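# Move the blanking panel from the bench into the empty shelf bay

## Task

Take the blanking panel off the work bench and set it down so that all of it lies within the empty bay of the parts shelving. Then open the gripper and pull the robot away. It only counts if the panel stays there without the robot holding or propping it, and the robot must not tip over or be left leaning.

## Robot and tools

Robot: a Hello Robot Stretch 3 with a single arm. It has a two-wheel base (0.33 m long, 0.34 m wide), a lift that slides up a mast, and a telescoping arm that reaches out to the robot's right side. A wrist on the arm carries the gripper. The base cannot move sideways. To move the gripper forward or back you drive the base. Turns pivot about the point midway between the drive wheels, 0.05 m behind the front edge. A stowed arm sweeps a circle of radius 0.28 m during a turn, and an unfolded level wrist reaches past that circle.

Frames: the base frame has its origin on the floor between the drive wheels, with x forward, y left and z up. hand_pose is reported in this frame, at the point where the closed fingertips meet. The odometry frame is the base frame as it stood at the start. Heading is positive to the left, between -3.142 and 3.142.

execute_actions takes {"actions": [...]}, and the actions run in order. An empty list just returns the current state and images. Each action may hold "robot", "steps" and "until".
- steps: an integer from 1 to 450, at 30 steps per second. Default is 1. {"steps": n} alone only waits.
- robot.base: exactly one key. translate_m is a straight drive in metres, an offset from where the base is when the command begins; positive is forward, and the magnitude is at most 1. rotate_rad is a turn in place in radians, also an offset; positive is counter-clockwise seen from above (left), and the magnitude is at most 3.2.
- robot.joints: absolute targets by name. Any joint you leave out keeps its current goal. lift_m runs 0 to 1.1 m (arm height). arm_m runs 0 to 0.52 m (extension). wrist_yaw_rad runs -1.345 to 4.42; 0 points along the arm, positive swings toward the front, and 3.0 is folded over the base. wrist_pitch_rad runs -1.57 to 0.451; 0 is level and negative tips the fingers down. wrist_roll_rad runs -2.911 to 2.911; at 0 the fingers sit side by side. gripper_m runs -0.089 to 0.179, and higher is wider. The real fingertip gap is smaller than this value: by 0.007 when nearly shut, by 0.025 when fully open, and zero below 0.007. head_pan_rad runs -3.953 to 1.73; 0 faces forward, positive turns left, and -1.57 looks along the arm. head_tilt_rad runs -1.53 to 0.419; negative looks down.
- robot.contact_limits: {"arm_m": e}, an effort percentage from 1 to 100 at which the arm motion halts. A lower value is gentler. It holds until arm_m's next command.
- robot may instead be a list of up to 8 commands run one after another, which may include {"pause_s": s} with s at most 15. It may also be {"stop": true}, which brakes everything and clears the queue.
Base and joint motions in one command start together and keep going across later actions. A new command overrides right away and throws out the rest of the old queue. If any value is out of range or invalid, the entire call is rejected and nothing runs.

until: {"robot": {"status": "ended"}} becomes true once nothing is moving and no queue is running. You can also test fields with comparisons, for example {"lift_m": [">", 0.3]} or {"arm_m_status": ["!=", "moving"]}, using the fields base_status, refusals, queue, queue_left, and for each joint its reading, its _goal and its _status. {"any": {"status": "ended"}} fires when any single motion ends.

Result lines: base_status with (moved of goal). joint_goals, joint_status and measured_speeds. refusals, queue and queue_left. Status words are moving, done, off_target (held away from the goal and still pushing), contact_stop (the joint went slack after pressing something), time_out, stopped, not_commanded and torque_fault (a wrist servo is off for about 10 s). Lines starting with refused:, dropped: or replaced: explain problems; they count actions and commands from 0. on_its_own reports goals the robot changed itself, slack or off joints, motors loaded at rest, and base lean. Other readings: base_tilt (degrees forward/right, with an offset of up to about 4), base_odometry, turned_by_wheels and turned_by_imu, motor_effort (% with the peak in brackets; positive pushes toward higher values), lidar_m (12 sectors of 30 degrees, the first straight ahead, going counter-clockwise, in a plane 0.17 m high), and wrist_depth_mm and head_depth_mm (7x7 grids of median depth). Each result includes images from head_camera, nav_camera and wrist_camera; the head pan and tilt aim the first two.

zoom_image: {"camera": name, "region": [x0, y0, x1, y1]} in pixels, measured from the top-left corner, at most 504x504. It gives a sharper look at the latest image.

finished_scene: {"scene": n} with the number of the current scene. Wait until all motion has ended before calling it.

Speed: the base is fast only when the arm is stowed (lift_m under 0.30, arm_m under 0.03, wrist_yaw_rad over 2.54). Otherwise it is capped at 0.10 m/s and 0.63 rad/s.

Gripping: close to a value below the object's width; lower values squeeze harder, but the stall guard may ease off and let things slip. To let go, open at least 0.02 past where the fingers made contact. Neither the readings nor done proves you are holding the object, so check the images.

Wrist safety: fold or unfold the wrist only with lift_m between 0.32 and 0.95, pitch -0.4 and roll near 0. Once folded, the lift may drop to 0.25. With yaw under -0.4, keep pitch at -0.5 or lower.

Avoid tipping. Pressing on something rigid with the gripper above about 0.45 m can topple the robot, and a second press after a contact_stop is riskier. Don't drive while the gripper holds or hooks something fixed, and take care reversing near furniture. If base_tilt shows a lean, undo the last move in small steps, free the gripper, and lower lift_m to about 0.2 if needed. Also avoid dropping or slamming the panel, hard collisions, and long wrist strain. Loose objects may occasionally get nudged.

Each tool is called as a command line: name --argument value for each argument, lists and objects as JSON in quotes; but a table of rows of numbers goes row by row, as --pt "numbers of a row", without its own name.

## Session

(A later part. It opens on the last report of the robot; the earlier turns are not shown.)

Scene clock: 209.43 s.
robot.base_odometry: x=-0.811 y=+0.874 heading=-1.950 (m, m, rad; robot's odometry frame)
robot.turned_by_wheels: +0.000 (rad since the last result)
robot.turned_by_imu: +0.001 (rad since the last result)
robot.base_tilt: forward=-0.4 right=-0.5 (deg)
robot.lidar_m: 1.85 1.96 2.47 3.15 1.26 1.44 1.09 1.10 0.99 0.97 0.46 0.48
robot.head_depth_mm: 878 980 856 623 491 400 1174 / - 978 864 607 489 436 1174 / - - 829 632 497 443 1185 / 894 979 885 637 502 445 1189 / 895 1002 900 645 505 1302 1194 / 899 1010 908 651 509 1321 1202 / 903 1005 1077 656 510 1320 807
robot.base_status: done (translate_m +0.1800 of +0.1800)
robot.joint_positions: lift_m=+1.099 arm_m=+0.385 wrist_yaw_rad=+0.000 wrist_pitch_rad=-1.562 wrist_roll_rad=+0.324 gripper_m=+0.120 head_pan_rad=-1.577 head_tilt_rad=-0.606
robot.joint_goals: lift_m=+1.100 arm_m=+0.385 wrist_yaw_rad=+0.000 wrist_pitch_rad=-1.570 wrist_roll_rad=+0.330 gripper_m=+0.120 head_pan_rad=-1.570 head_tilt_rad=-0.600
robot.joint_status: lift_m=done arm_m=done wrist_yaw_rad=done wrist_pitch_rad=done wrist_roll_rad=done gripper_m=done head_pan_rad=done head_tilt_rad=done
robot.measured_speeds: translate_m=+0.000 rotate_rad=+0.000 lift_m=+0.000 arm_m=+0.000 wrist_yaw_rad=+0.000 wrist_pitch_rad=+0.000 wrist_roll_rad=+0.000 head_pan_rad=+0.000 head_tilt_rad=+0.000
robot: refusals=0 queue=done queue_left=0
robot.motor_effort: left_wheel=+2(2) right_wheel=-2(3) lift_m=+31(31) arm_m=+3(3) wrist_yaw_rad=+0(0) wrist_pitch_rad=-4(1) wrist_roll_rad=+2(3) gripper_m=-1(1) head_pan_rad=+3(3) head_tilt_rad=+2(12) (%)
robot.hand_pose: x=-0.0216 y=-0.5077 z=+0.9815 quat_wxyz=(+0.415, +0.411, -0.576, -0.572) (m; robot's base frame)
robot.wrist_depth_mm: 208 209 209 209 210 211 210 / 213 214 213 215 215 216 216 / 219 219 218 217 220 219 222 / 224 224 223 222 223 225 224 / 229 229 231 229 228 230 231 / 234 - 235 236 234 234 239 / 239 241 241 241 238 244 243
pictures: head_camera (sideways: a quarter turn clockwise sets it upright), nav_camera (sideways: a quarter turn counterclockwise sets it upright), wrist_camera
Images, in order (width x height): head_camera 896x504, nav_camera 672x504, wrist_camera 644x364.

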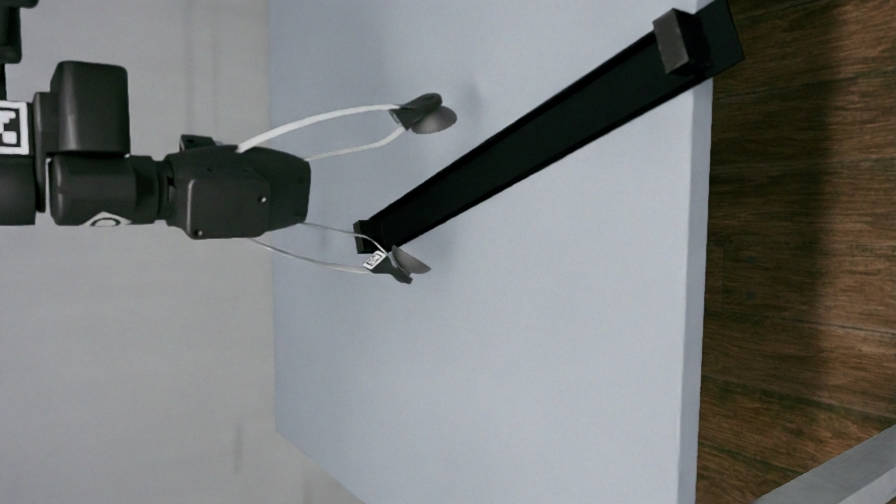

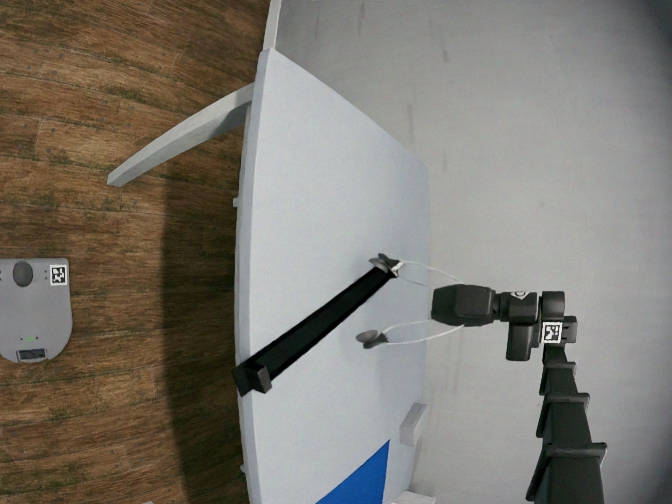

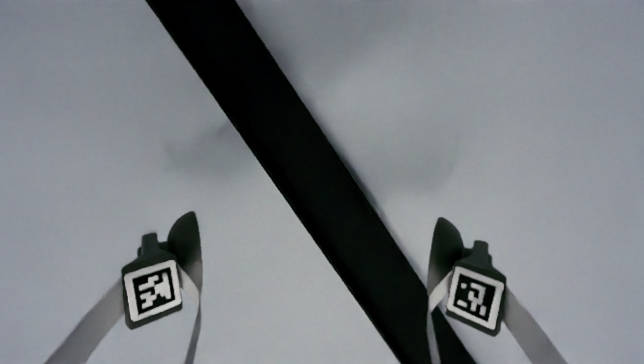

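execute_actions --actions '[{"robot": {"joints": {"wrist_roll_rad": -0.32, "lift_m": 1.06}}, "steps": 450, "until": {"robot": {"status": "ended"}}}]'

Scene clock: 213.77 s.
robot.base_odometry: x=-0.811 y=+0.874 heading=-1.950 (m, m, rad; robot's odometry frame)
robot.turned_by_wheels: +0.000 (rad since the last result)
robot.turned_by_imu: +0.001 (rad since the last result)
robot.base_tilt: forward=-0.5 right=-0.5 (deg)
robot.lidar_m: 1.85 1.96 2.48 3.16 1.25 1.43 1.10 1.10 1.00 0.97 0.46 0.48
robot.head_depth_mm: - 981 854 623 490 400 1179 / - 1016 867 607 490 436 1179 / - - 775 630 495 443 1186 / 889 996 885 639 501 446 1194 / 898 998 896 645 504 1308 1203 / 902 1004 913 653 507 1314 1205 / 906 1006 1076 657 511 1318 809
robot.base_status: done (translate_m +0.1800 of +0.1800)
robot.joint_positions: lift_m=+1.061 arm_m=+0.385 wrist_yaw_rad=+0.000 wrist_pitch_rad=-1.562 wrist_roll_rad=-0.313 gripper_m=+0.120 head_pan_rad=-1.577 head_tilt_rad=-0.606
robot.joint_goals: lift_m=+1.060 arm_m=+0.385 wrist_yaw_rad=+0.000 wrist_pitch_rad=-1.570 wrist_roll_rad=-0.320 gripper_m=+0.120 head_pan_rad=-1.570 head_tilt_rad=-0.600
robot.joint_status: lift_m=done arm_m=done wrist_yaw_rad=done wrist_pitch_rad=done wrist_roll_rad=done gripper_m=done head_pan_rad=done head_tilt_rad=done
robot.measured_speeds: translate_m=+0.000 rotate_rad=+0.000 lift_m=+0.000 arm_m=+0.000 wrist_yaw_rad=+0.000 wrist_pitch_rad=+0.000 wrist_roll_rad=+0.000 head_pan_rad=+0.000 head_tilt_rad=+0.000
robot: refusals=0 queue=done queue_left=0
robot.motor_effort: left_wheel=+2(3) right_wheel=-3(3) lift_m=+9(30) arm_m=+4(3) wrist_yaw_rad=+0(0) wrist_pitch_rad=-4(4) wrist_roll_rad=-3(2) gripper_m=-1(1) head_pan_rad=+3(2) head_tilt_rad=+2(2) (%)
robot.hand_pose: x=-0.0216 y=-0.5078 z=+0.9430 quat_wxyz=(+0.574, +0.569, -0.418, -0.415) (m; robot's base frame)
robot.wrist_depth_mm: 170 172 172 172 174 175 177 / 175 177 176 175 178 180 179 / 178 181 179 179 181 185 184 / 184 185 185 185 187 188 189 / 187 188 189 191 191 193 194 / 193 - 195 194 196 197 199 / 197 199 201 198 201 205 205
pictures: head_camera (sideways: a quarter turn clockwise sets it upright), nav_camera (sideways: a quarter turn counterclockwise sets it upright), wrist_camera
Images, in order (width x height): head_camera 896x504, nav_camera 672x504, wrist_camera 644x364.

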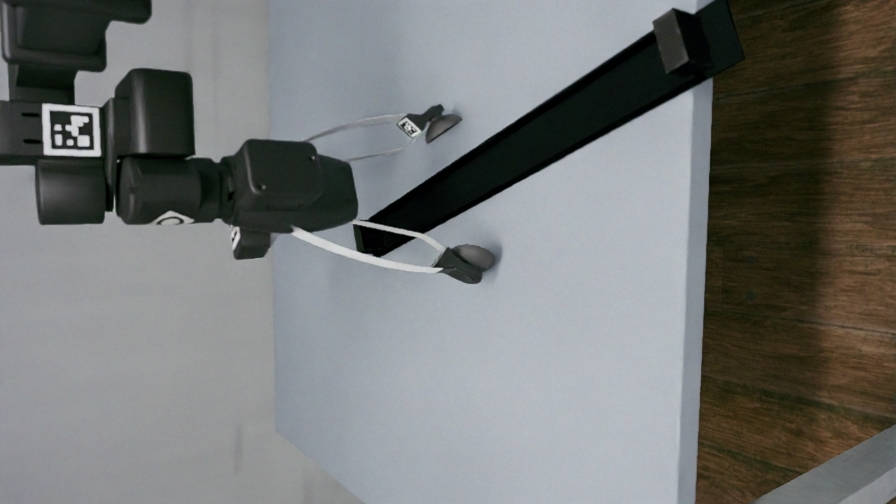

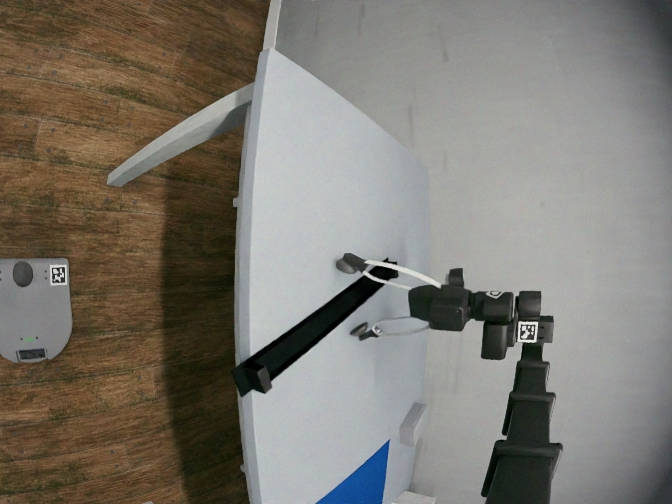

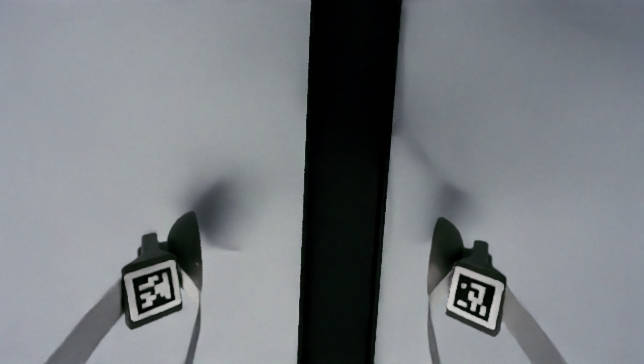

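execute_actions --actions '[{"robot": [{"base": {"translate_m": -0.016}, "joints": {"gripper_m": 0.085}}, {"joints": {"lift_m": 1.045}}], "steps": 450, "until": {"robot": {"status": "ended"}}}]'

Scene clock: 231.57 s.
robot.base_odometry: x=-0.805 y=+0.889 heading=-1.950 (m, m, rad; robot's odometry frame)
robot.turned_by_wheels: +0.000 (rad since the last result)
robot.turned_by_imu: +0.001 (rad since the last result)
robot.base_tilt: forward=-0.5 right=-0.6 (deg)
robot.lidar_m: 1.87 1.98 2.49 3.15 1.26 1.43 1.08 1.08 0.99 0.97 0.47 0.48
robot.head_depth_mm: - 991 857 622 490 425 1167 / 853 1023 869 630 491 429 1181 / 865 - - 633 498 442 1184 / 892 992 890 645 501 447 1186 / 894 997 901 648 506 1313 1189 / 897 1004 906 652 508 1310 1198 / 903 1006 979 658 512 1331 1154
robot.base_status: done (translate_m -0.0160 of -0.0160)
robot.joint_positions: lift_m=+1.049 arm_m=+0.385 wrist_yaw_rad=+0.000 wrist_pitch_rad=-1.566 wrist_roll_rad=-0.313 gripper_m=+0.085 head_pan_rad=-1.577 head_tilt_rad=-0.606
robot.joint_goals: lift_m=+1.049 arm_m=+0.385 wrist_yaw_rad=+0.000 wrist_pitch_rad=-1.570 wrist_roll_rad=-0.320 gripper_m=+0.085 head_pan_rad=-1.570 head_tilt_rad=-0.600
robot.joint_status: lift_m=contact_stop arm_m=done wrist_yaw_rad=done wrist_pitch_rad=done wrist_roll_rad=done gripper_m=done head_pan_rad=done head_tilt_rad=done
robot.measured_speeds: translate_m=+0.000 rotate_rad=+0.000 lift_m=+0.001 arm_m=+0.000 wrist_yaw_rad=+0.000 wrist_pitch_rad=+0.000 wrist_roll_rad=+0.000 head_pan_rad=+0.000 head_tilt_rad=+0.000
robot: refusals=0 queue=dropped queue_left=0
robot.on_its_own: lift_m is slack since a contact_stop, until your next command for it
robot.motor_effort: left_wheel=+2(3) right_wheel=-2(8) lift_m=+15(14) arm_m=+4(3) wrist_yaw_rad=+0(1) wrist_pitch_rad=-1(4) wrist_roll_rad=-2(3) gripper_m=-2(83) head_pan_rad=+3(3) head_tilt_rad=+2(2) (%)
robot.hand_pose: x=-0.0216 y=-0.5068 z=+0.9311 quat_wxyz=(+0.573, +0.570, -0.417, -0.415) (m; robot's base frame)
robot.wrist_depth_mm: 162 164 163 162 165 165 167 / 166 167 167 165 169 170 172 / 170 171 171 169 173 174 175 / 174 175 176 173 177 178 178 / 177 179 179 178 181 182 182 / 182 182 184 183 186 187 188 / 187 188 190 185 191 192 192
pictures: head_camera (sideways: a quarter turn clockwise sets it upright), nav_camera (sideways: a quarter turn counterclockwise sets it upright), wrist_camera
Images, in order (width x height): head_camera 896x504, nav_camera 672x504, wrist_camera 644x364.

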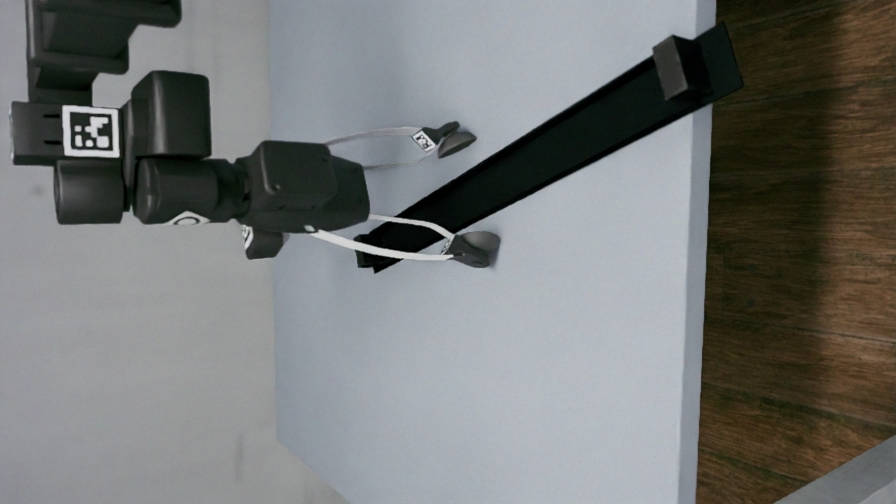

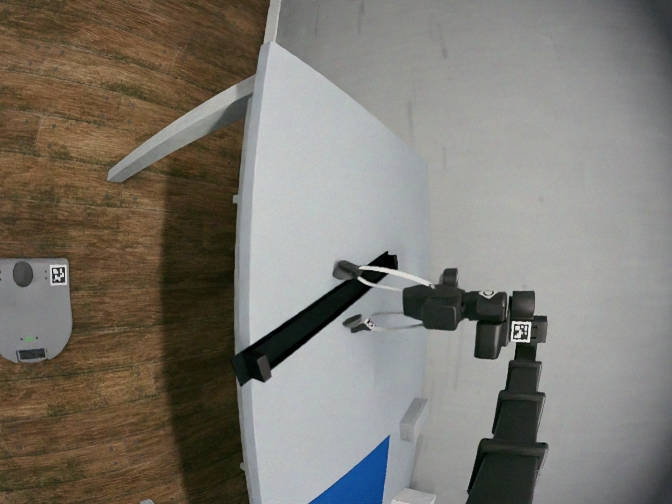

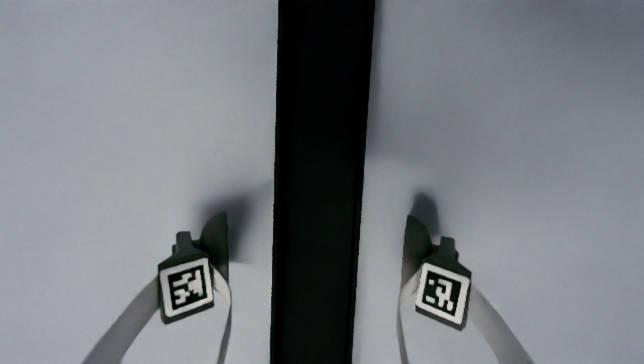

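execute_actions --actions '[{"robot": {"joints": {"gripper_m": 0.015}}, "steps": 150, "until": {"robot": {"status": "ended"}}}, {"steps": 10}]'

Scene clock: 243.33 s.
robot.base_odometry: x=-0.805 y=+0.889 heading=-1.950 (m, m, rad; robot's odometry frame)
robot.turned_by_wheels: +0.000 (rad since the last result)
robot.turned_by_imu: +0.001 (rad since the last result)
robot.base_tilt: forward=-0.4 right=-0.5 (deg)
robot.lidar_m: 1.87 1.97 2.48 3.16 1.25 1.44 1.08 1.08 0.99 0.97 0.48 0.48
robot.head_depth_mm: - 978 858 624 492 424 1178 / - 1014 863 629 491 430 1175 / 866 - - 632 497 443 1190 / 889 991 868 642 501 446 1187 / 894 996 898 646 504 1308 1197 / 900 1003 910 651 509 1316 1199 / 909 1015 975 658 512 1320 1158
robot.base_status: done (translate_m -0.0160 of -0.0160)
robot.joint_positions: lift_m=+1.053 arm_m=+0.385 wrist_yaw_rad=+0.000 wrist_pitch_rad=-1.568 wrist_roll_rad=-0.313 gripper_m=+0.016 head_pan_rad=-1.577 head_tilt_rad=-0.606
robot.joint_goals: lift_m=+1.053 arm_m=+0.385 wrist_yaw_rad=+0.000 wrist_pitch_rad=-1.570 wrist_roll_rad=-0.320 gripper_m=+0.015 head_pan_rad=-1.570 head_tilt_rad=-0.600
robot.joint_status: lift_m=contact_stop arm_m=done wrist_yaw_rad=done wrist_pitch_rad=done wrist_roll_rad=done gripper_m=done head_pan_rad=done head_tilt_rad=done
robot.measured_speeds: translate_m=+0.000 rotate_rad=+0.000 lift_m=+0.000 arm_m=+0.000 wrist_yaw_rad=+0.000 wrist_pitch_rad=+0.000 wrist_roll_rad=+0.000 head_pan_rad=+0.000 head_tilt_rad=+0.000
robot: refusals=0 queue=done queue_left=0
robot.on_its_own: lift_m is slack since a contact_stop, until your next command for it (your +1.045 is given up)
robot.motor_effort: left_wheel=+3(4) right_wheel=-3(4) lift_m=+20(20) arm_m=+3(3) wrist_yaw_rad=+0(0) wrist_pitch_rad=-1(1) wrist_roll_rad=-3(2) gripper_m=-19(96) head_pan_rad=+3(2) head_tilt_rad=+2(2) (%)
robot.hand_pose: x=-0.0216 y=-0.5063 z=+0.9351 quat_wxyz=(+0.572, +0.571, -0.416, -0.416) (m; robot's base frame)
robot.wrist_depth_mm: 167 166 167 165 168 169 170 / 169 170 172 169 172 173 173 / 173 174 175 173 176 178 177 / 178 178 179 177 182 180 183 / 182 183 183 182 184 187 186 / 187 187 189 187 - 190 192 / 190 193 194 191 194 196 197
pictures: head_camera (sideways: a quarter turn clockwise sets it upright), nav_camera (sideways: a quarter turn counterclockwise sets it upright), wrist_camera
Images, in order (width x height): head_camera 896x504, nav_camera 672x504, wrist_camera 644x364.

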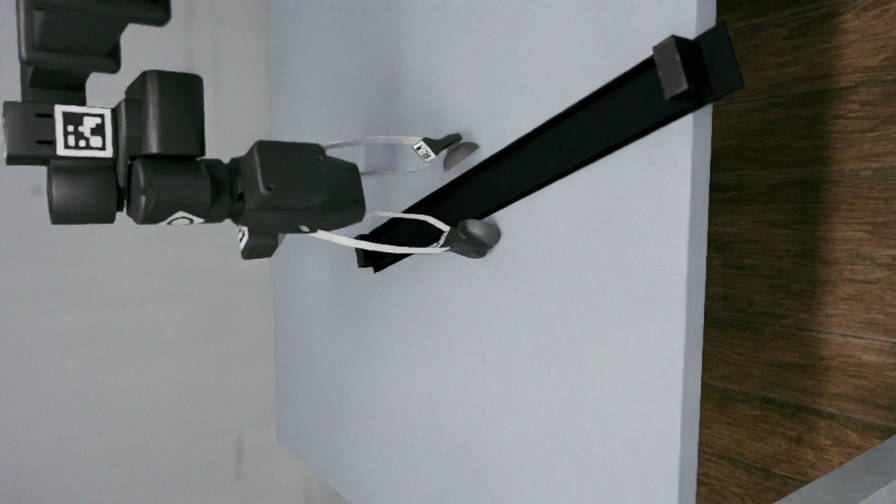

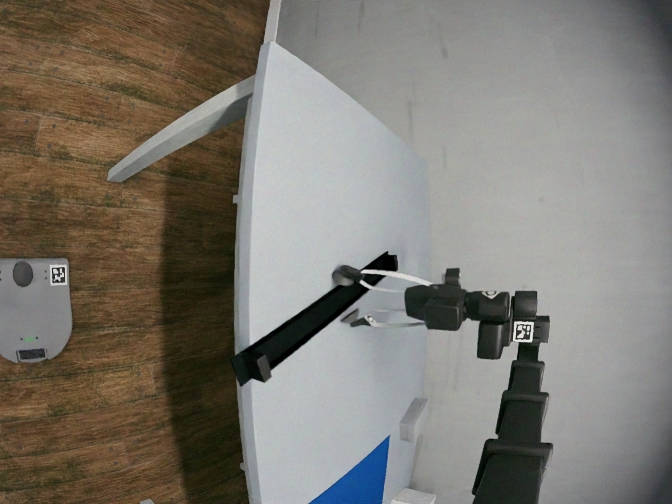

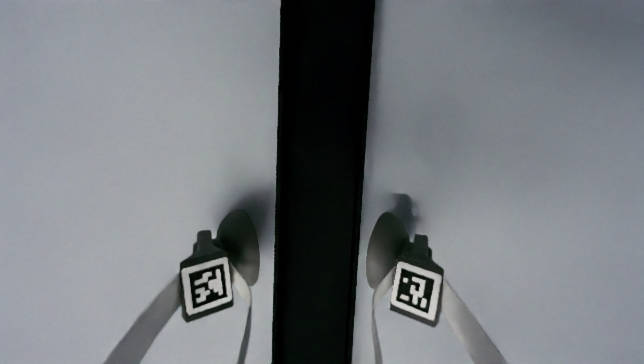

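execute_actions --actions '[{"robot": {"joints": {"lift_m": 1.075}}, "steps": 150, "until": {"robot": {"status": "ended"}}}, {"steps": 10}]'

Scene clock: 248.50 s.
robot.base_odometry: x=-0.805 y=+0.889 heading=-1.950 (m, m, rad; robot's odometry frame)
robot.turned_by_wheels: +0.000 (rad since the last result)
robot.turned_by_imu: +0.001 (rad since the last result)
robot.base_tilt: forward=-0.4 right=-0.4 (deg)
robot.lidar_m: 1.87 1.97 2.48 3.15 1.26 1.43 1.08 1.08 1.00 0.97 0.48 0.48
robot.head_depth_mm: 909 978 854 623 491 423 1169 / - 997 867 630 465 429 1174 / - - 784 577 484 443 1187 / 895 984 887 633 501 445 1188 / 895 1000 900 648 505 448 1196 / 900 1002 908 654 508 1317 1199 / 899 1011 977 657 511 1324 1144
robot.base_status: done (translate_m -0.0160 of -0.0160)
robot.joint_positions: lift_m=+1.074 arm_m=+0.385 wrist_yaw_rad=-0.001 wrist_pitch_rad=-1.569 wrist_roll_rad=-0.313 gripper_m=+0.015 head_pan_rad=-1.577 head_tilt_rad=-0.606
robot.joint_goals: lift_m=+1.075 arm_m=+0.385 wrist_yaw_rad=+0.000 wrist_pitch_rad=-1.570 wrist_roll_rad=-0.320 gripper_m=+0.015 head_pan_rad=-1.570 head_tilt_rad=-0.600
robot.joint_status: lift_m=done arm_m=done wrist_yaw_rad=done wrist_pitch_rad=done wrist_roll_rad=done gripper_m=done head_pan_rad=done head_tilt_rad=done
robot.measured_speeds: translate_m=+0.000 rotate_rad=+0.000 lift_m=+0.000 arm_m=+0.000 wrist_yaw_rad=+0.000 wrist_pitch_rad=+0.000 wrist_roll_rad=+0.000 head_pan_rad=+0.000 head_tilt_rad=+0.000
robot: refusals=0 queue=done queue_left=0
robot.motor_effort: left_wheel=+2(5) right_wheel=-1(9) lift_m=+31(33) arm_m=+3(3) wrist_yaw_rad=+1(1) wrist_pitch_rad=+0(1) wrist_roll_rad=-2(3) gripper_m=-9(18) head_pan_rad=+3(2) head_tilt_rad=+2(2) (%)
robot.hand_pose: x=-0.0216 y=-0.5059 z=+0.9567 quat_wxyz=(+0.572, +0.571, -0.416, -0.416) (m; robot's base frame)
robot.wrist_depth_mm: 182 183 184 164 186 186 188 / 187 189 188 167 191 190 193 / 192 193 194 174 195 197 197 / 196 197 199 177 200 201 201 / 201 202 204 180 205 206 207 / 207 207 - 186 210 212 215 / 213 214 215 192 218 216 218
pictures: head_camera (sideways: a quarter turn clockwise sets it upright), nav_camera (sideways: a quarter turn counterclockwise sets it upright), wrist_camera
Images, in order (width x height): head_camera 896x504, nav_camera 672x504, wrist_camera 644x364.

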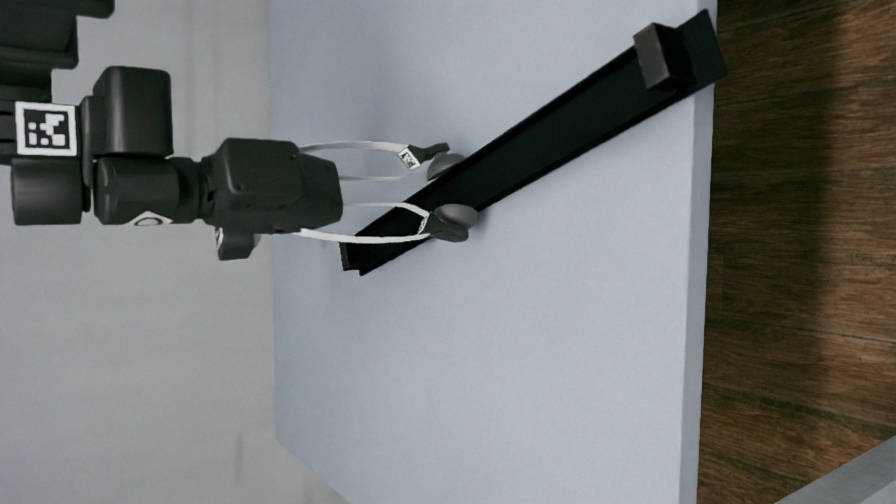

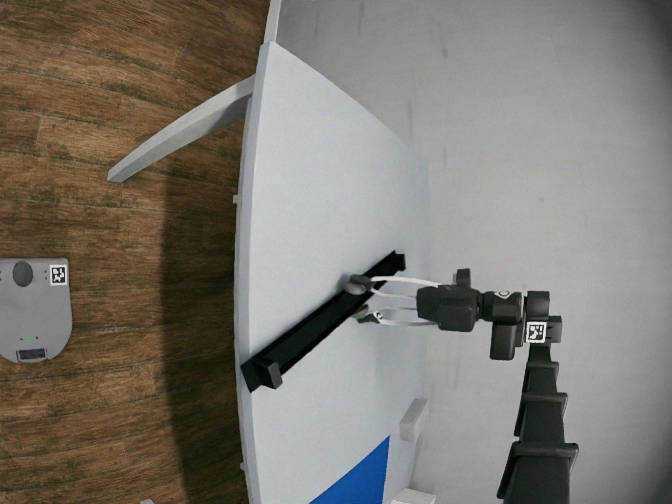

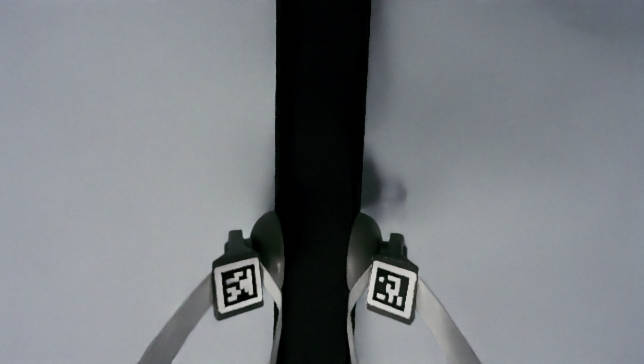

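execute_actions --actions '[{"robot": [{"joints": {"gripper_m": -0.005}}, {"joints": {"lift_m": 1.1}}], "steps": 150, "until": {"robot": {"status": "ended"}}}, {"steps": 10}]'

zoom_image --camera "head_camera" --region '[300, 100, 520, 290]'

Scene clock: 257.17 s.
robot.base_odometry: x=-0.805 y=+0.889 heading=-1.950 (m, m, rad; robot's odometry frame)
robot.turned_by_wheels: +0.000 (rad since the last result)
robot.turned_by_imu: +0.001 (rad since the last result)
robot.base_tilt: forward=-0.4 right=-0.5 (deg)
robot.lidar_m: 1.87 1.97 2.49 3.16 1.26 1.44 1.08 1.08 0.99 0.97 0.48 0.48
robot.head_depth_mm: 878 978 855 623 489 417 1169 / - 982 866 629 447 440 1176 / - - 827 559 483 442 1182 / 888 979 864 618 501 447 1195 / 896 995 899 645 504 449 1195 / 902 1001 910 652 508 1319 1203 / 904 1015 975 659 511 1321 1146
robot.base_status: done (translate_m -0.0160 of -0.0160)
robot.joint_positions: lift_m=+1.099 arm_m=+0.385 wrist_yaw_rad=-0.001 wrist_pitch_rad=-1.569 wrist_roll_rad=-0.313 gripper_m=-0.004 head_pan_rad=-1.577 head_tilt_rad=-0.606
robot.joint_goals: lift_m=+1.100 arm_m=+0.385 wrist_yaw_rad=+0.000 wrist_pitch_rad=-1.570 wrist_roll_rad=-0.320 gripper_m=-0.005 head_pan_rad=-1.570 head_tilt_rad=-0.600
robot.joint_status: lift_m=done arm_m=done wrist_yaw_rad=done wrist_pitch_rad=done wrist_roll_rad=done gripper_m=done head_pan_rad=done head_tilt_rad=done
robot.measured_speeds: translate_m=+0.000 rotate_rad=+0.000 lift_m=+0.000 arm_m=+0.000 wrist_yaw_rad=+0.000 wrist_pitch_rad=+0.000 wrist_roll_rad=+0.000 head_pan_rad=+0.000 head_tilt_rad=+0.000
robot: refusals=0 queue=done queue_left=0
robot.motor_effort: left_wheel=+1(1) right_wheel=-3(3) lift_m=+31(32) arm_m=+3(3) wrist_yaw_rad=+0(0) wrist_pitch_rad=+0(0) wrist_roll_rad=-2(2) gripper_m=-15(82) head_pan_rad=+3(3) head_tilt_rad=+2(2) (%)
robot.hand_pose: x=-0.0216 y=-0.5059 z=+0.9817 quat_wxyz=(+0.572, +0.571, -0.416, -0.416) (m; robot's base frame)
robot.wrist_depth_mm: 205 208 208 165 210 211 212 / 211 211 214 169 215 217 215 / 216 217 218 172 220 222 223 / 220 223 223 178 225 225 227 / 226 228 228 183 231 234 234 / 232 234 - 189 238 238 241 / 240 240 241 193 244 247 249
pictures: head_camera (sideways: a quarter turn clockwise sets it upright), nav_camera (sideways: a quarter turn counterclockwise sets it upright), wrist_camera
Images, in order (width x height): head_camera 896x504, nav_camera 672x504, wrist_camera 644x364.

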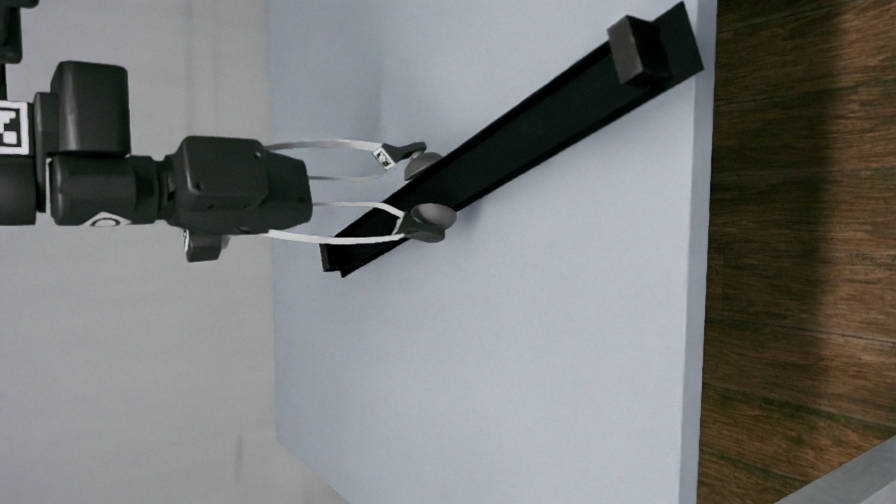

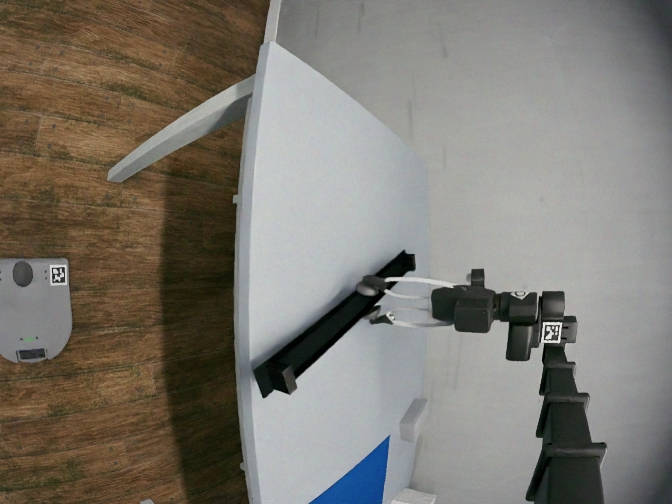

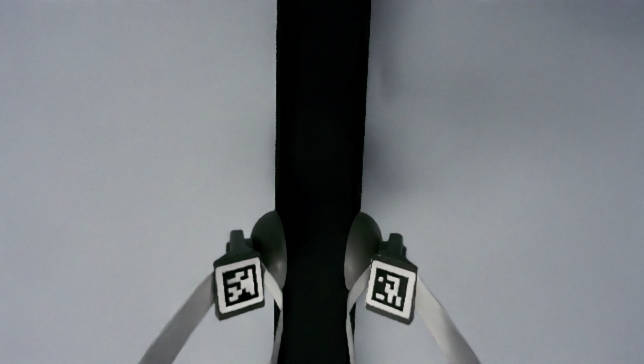

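Region (300, 100, 520, 290) of head_camera's 896x504 image, scaled by 2.291, with more detail than that image has; it fills the top 435 rows of this view, and the rest is white.

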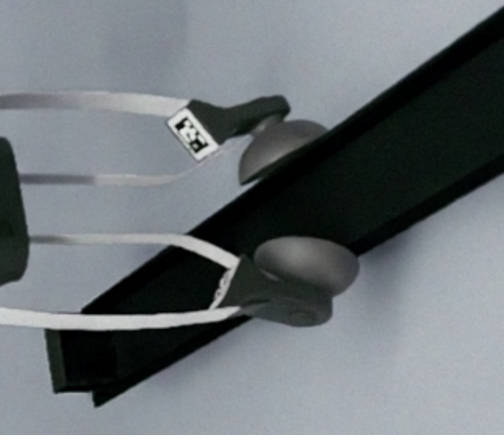

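execute_actions --actions '[{"robot": [{"joints": {"arm_m": 0.15, "wrist_yaw_rad": 2.6, "wrist_roll_rad": 1.03, "head_tilt_rad": -1.0}}, {"joints": {"arm_m": 0.005}}], "steps": 300, "until": {"robot": {"status": "ended"}}}]'

Scene clock: 311.20 s.
robot.base_odometry: x=-0.805 y=+0.889 heading=-1.950 (m, m, rad; robot's odometry frame)
robot.turned_by_wheels: +0.000 (rad since the last result)
robot.turned_by_imu: +0.002 (rad since the last result)
robot.base_tilt: forward=-0.4 right=-0.5 (deg)
robot.lidar_m: 1.87 1.98 2.49 3.17 1.25 1.43 1.08 1.08 0.99 0.97 0.48 0.48
robot.head_depth_mm: - - - 1400 331 1175 1080 / - - - - 332 1182 - / 640 597 472 454 332 1194 - / 649 596 - 1418 333 1200 1084 / 674 601 - 1449 335 1199 1086 / 685 595 - 1465 337 1204 1095 / 714 584 498 1476 340 1216 1103
robot.base_status: done (translate_m -0.0160 of -0.0160)
robot.joint_positions: lift_m=+1.099 arm_m=+0.005 wrist_yaw_rad=+2.598 wrist_pitch_rad=-1.569 wrist_roll_rad=+1.024 gripper_m=-0.004 head_pan_rad=-1.577 head_tilt_rad=-0.987
robot.joint_goals: lift_m=+1.100 arm_m=+0.005 wrist_yaw_rad=+2.600 wrist_pitch_rad=-1.570 wrist_roll_rad=+1.030 gripper_m=-0.005 head_pan_rad=-1.570 head_tilt_rad=-1.000
robot.joint_status: lift_m=done arm_m=done wrist_yaw_rad=done wrist_pitch_rad=done wrist_roll_rad=done gripper_m=done head_pan_rad=done head_tilt_rad=done
robot.measured_speeds: translate_m=+0.000 rotate_rad=+0.000 lift_m=+0.000 arm_m=+0.000 wrist_yaw_rad=+0.000 wrist_pitch_rad=+0.000 wrist_roll_rad=+0.000 head_pan_rad=+0.000 head_tilt_rad=+0.000
robot: refusals=0 queue=done queue_left=0
robot.motor_effort: left_wheel=+2(2) right_wheel=-2(3) lift_m=+31(31) arm_m=-3(3) wrist_yaw_rad=+1(2) wrist_pitch_rad=+0(0) wrist_roll_rad=+2(2) gripper_m=-15(15) head_pan_rad=+2(3) head_tilt_rad=-4(22) (%)
robot.hand_pose: x=-0.0336 y=-0.1710 z=+0.9817 quat_wxyz=(+0.707, +0.707, +0.001, +0.001) (m; robot's base frame)
robot.wrist_depth_mm: - - - 164 - - 205 / - - - 168 - 236 213 / - - - 173 - 228 217 / - - - 178 - 224 223 / - - - 183 - 234 229 / - - - 187 - 239 236 / - - - 193 - 243 242
pictures: head_camera (sideways: a quarter turn clockwise sets it upright), nav_camera (sideways: a quarter turn counterclockwise sets it upright), wrist_camera
Images, in order (width x height): head_camera 896x504, nav_camera 672x504, wrist_camera 644x364.

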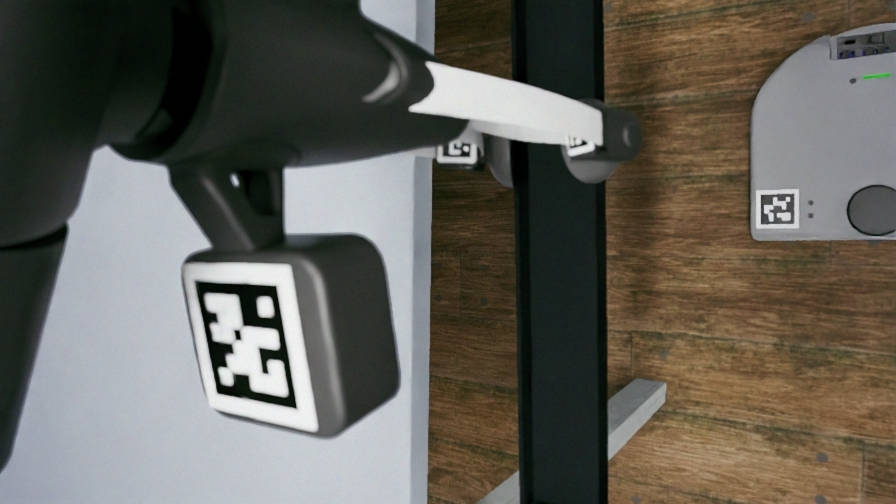

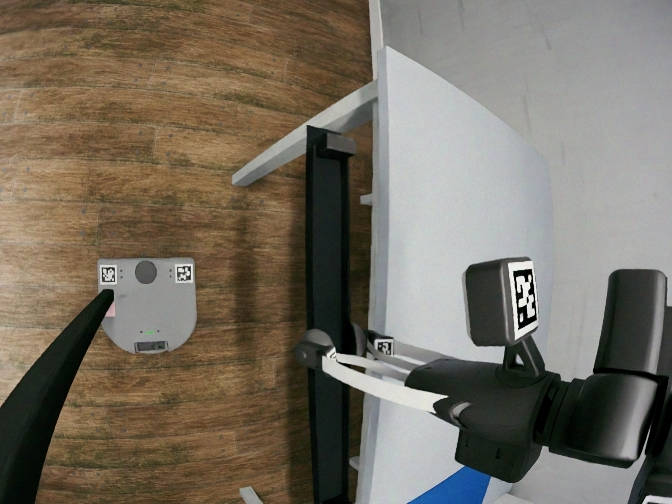

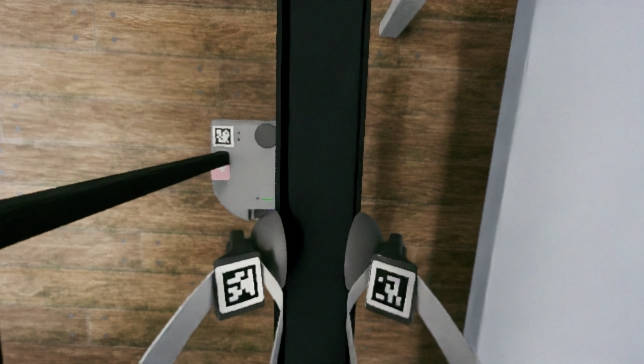

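execute_actions --actions '[{"robot": [{"joints": {"lift_m": 0.29, "head_tilt_rad": -1.3}}], "steps": 300, "until": {"robot": {"status": "ended"}}}]'

Scene clock: 330.00 s.
robot.base_odometry: x=-0.805 y=+0.889 heading=-1.950 (m, m, rad; robot's odometry frame)
robot.turned_by_wheels: +0.000 (rad since the last result)
robot.turned_by_imu: +0.002 (rad since the last result)
robot.base_tilt: forward=-0.4 right=-0.5 (deg)
robot.lidar_m: 1.87 1.98 2.48 3.16 1.26 1.44 1.08 0.20 0.15 - 0.15 0.20
robot.head_depth_mm: 423 407 1356 1276 1214 - 1091 / 425 411 1358 1288 - - - / 428 413 1367 1293 - - 1102 / 432 416 1370 1308 1225 1175 1115 / 435 420 1381 1307 1237 1181 1132 / 438 423 1392 1297 1242 1194 1129 / 443 426 1405 1302 1260 1195 1133
robot.base_status: done (translate_m -0.0160 of -0.0160)
robot.joint_positions: lift_m=+0.297 arm_m=+0.005 wrist_yaw_rad=+2.599 wrist_pitch_rad=-1.570 wrist_roll_rad=+1.024 gripper_m=-0.004 head_pan_rad=-1.577 head_tilt_rad=-1.284
robot.joint_goals: lift_m=+0.296 arm_m=+0.005 wrist_yaw_rad=+2.600 wrist_pitch_rad=-1.570 wrist_roll_rad=+1.030 gripper_m=-0.005 head_pan_rad=-1.570 head_tilt_rad=-1.300
robot.joint_status: lift_m=contact_stop arm_m=done wrist_yaw_rad=done wrist_pitch_rad=done wrist_roll_rad=done gripper_m=done head_pan_rad=done head_tilt_rad=done
robot.measured_speeds: translate_m=+0.000 rotate_rad=+0.000 lift_m=+0.003 arm_m=-0.001 wrist_yaw_rad=+0.010 wrist_pitch_rad=+0.024 wrist_roll_rad=+0.000 head_pan_rad=+0.000 head_tilt_rad=+0.000
robot: refusals=0 queue=dropped queue_left=0
robot.on_its_own: lift_m is slack since a contact_stop, until your next command for it (your +0.290 is given up)
robot.motor_effort: left_wheel=+3(1) right_wheel=-2(2) lift_m=+12(32) arm_m=-3(4) wrist_yaw_rad=+1(1) wrist_pitch_rad=-1(2) wrist_roll_rad=+2(2) gripper_m=-16(17) head_pan_rad=+3(3) head_tilt_rad=-6(21) (%)
robot.hand_pose: x=-0.0336 y=-0.1711 z=+0.1790 quat_wxyz=(+0.707, +0.707, +0.001, +0.001) (m; robot's base frame)
robot.wrist_depth_mm: 314 311 314 162 308 307 310 / 318 318 319 164 323 316 316 / - - - 171 328 328 325 / - - - 175 332 339 331 / - - - 179 345 342 344 / - - - 184 353 350 347 / - - - 191 362 365 364
pictures: head_camera (sideways: a quarter turn clockwise sets it upright), nav_camera (sideways: a quarter turn counterclockwise sets it upright), wrist_camera
ARM HIT: the arm struck its own base hard.
Images, in order (width x height): head_camera 896x504, nav_camera 672x504, wrist_camera 644x364.

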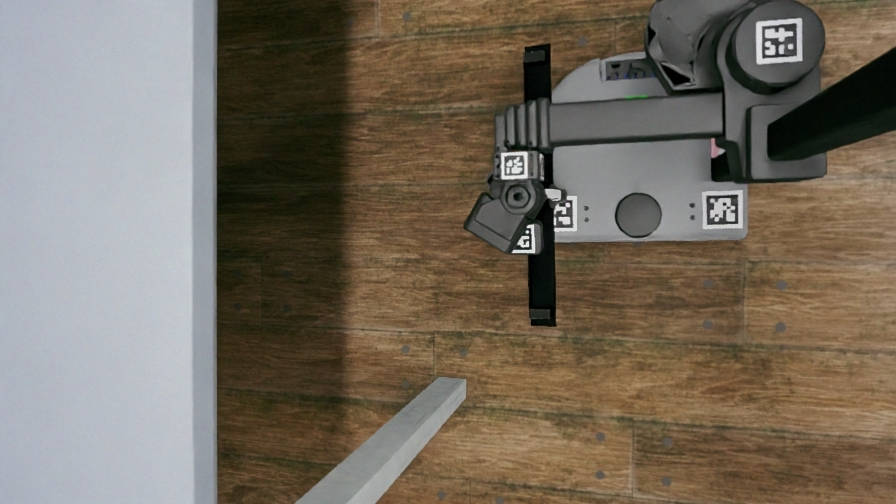

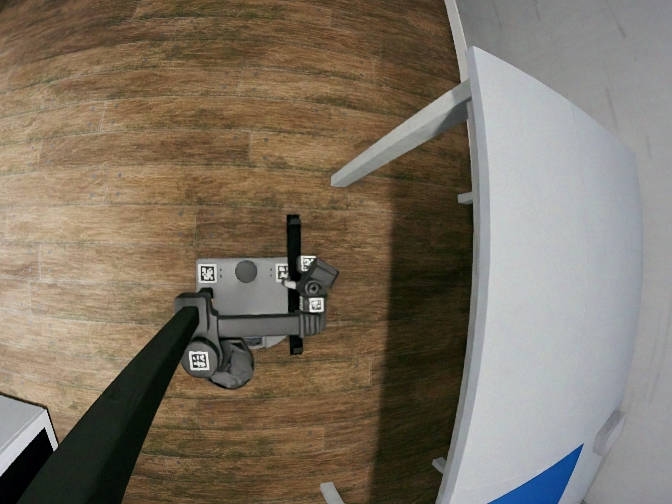

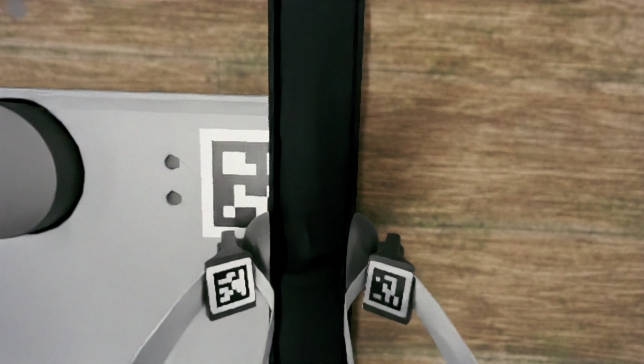

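execute_actions --actions '[{"robot": [{"joints": {"lift_m": 0.298, "head_pan_rad": 0.0, "head_tilt_rad": -0.3}, "base": {"rotate_rad": 1.625}}], "steps": 300, "until": {"robot": {"status": "ended"}}}, {"robot": {"base": {"translate_m": 1.0}}, "steps": 300, "until": {"robot": {"translate_m": [">", 0.8]}}}, {"robot": {"base": {"translate_m": 1.0}}, "steps": 2}, {"steps": 300, "until": {"robot": {"translate_m": [">", 0.8]}}}, {"robot": {"base": {"translate_m": 0.7}}, "steps": 300, "until": {"robot": {"status": "ended"}}}]'

Scene clock: 348.30 s.
robot.base_odometry: x=+1.385 y=+0.151 heading=-0.325 (m, m, rad; robot's odometry frame)
robot.turned_by_wheels: +1.625 (rad since the last result)
robot.turned_by_imu: +1.655 (rad since the last result)
robot.base_tilt: forward=-0.4 right=-0.5 (deg)
robot.lidar_m: 0.89 1.22 1.72 0.76 0.63 0.74 2.66 0.20 0.15 - 0.15 0.20
robot.head_depth_mm: 1127 1197 1277 1349 1450 1562 1415 / 1141 1218 1288 1368 1477 1586 1420 / 1147 1214 1294 1382 1485 1600 1390 / 746 793 1297 907 1230 1085 1260 / 809 1253 1346 1063 1492 1088 1275 / 829 1263 1359 1184 1415 1198 1321 / 1199 1292 1369 1211 1531 1196 1362
robot.base_status: done (translate_m +0.7000 of +0.7000)
robot.joint_positions: lift_m=+0.298 arm_m=+0.005 wrist_yaw_rad=+2.599 wrist_pitch_rad=-1.567 wrist_roll_rad=+1.024 gripper_m=-0.004 head_pan_rad=-0.007 head_tilt_rad=-0.309
robot.joint_goals: lift_m=+0.298 arm_m=+0.005 wrist_yaw_rad=+2.600 wrist_pitch_rad=-1.570 wrist_roll_rad=+1.030 gripper_m=-0.005 head_pan_rad=+0.000 head_tilt_rad=-0.300
robot.joint_status: lift_m=done arm_m=done wrist_yaw_rad=done wrist_pitch_rad=done wrist_roll_rad=done gripper_m=done head_pan_rad=done head_tilt_rad=done
robot.measured_speeds: translate_m=+0.000 rotate_rad=+0.000 lift_m=+0.000 arm_m=+0.000 wrist_yaw_rad=+0.000 wrist_pitch_rad=+0.000 wrist_roll_rad=+0.000 head_pan_rad=+0.000 head_tilt_rad=+0.000
robot: refusals=0 queue=done queue_left=0
robot.motor_effort: left_wheel=-3(9) right_wheel=+2(8) lift_m=+24(24) arm_m=-2(3) wrist_yaw_rad=+1(1) wrist_pitch_rad=-1(2) wrist_roll_rad=+2(2) gripper_m=-17(17) head_pan_rad=+2(35) head_tilt_rad=+3(29) (%)
robot.hand_pose: x=-0.0332 y=-0.1703 z=+0.1801 quat_wxyz=(+0.706, +0.708, +0.001, +0.002) (m; robot's base frame)
robot.wrist_depth_mm: 313 314 313 163 314 311 308 / 320 319 321 166 322 318 320 / - - - 171 326 327 326 / - - - 176 338 333 333 / - - - 179 339 343 343 / - - - 184 350 353 350 / - - - 191 361 362 363
pictures: head_camera (sideways: a quarter turn clockwise sets it upright), nav_camera (sideways: a quarter turn counterclockwise sets it upright), wrist_camera
Images, in order (width x height): head_camera 896x504, nav_camera 672x504, wrist_camera 644x364.

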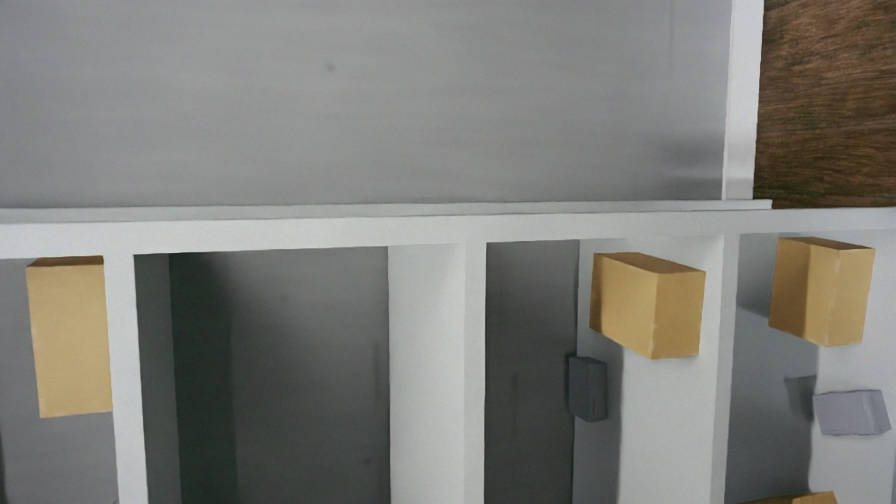

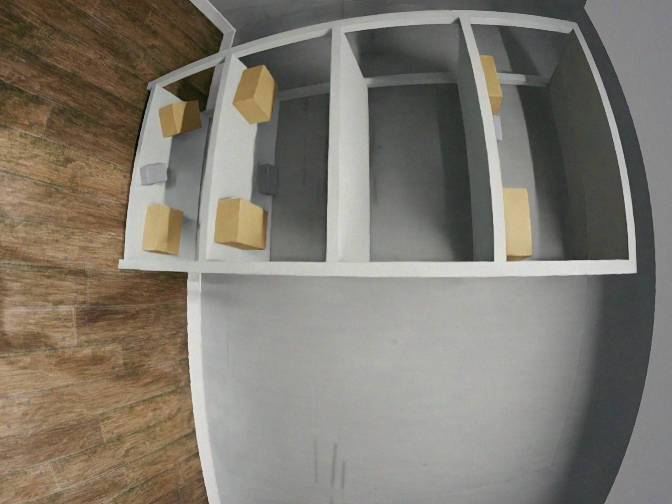

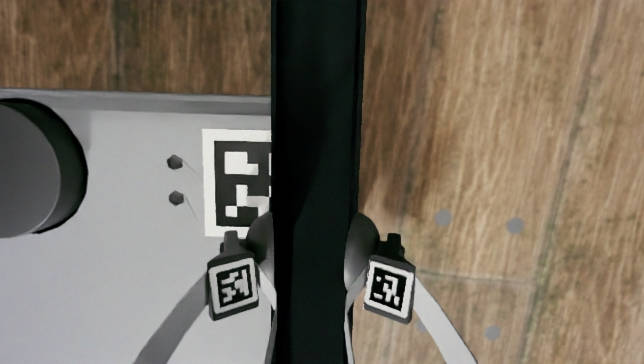

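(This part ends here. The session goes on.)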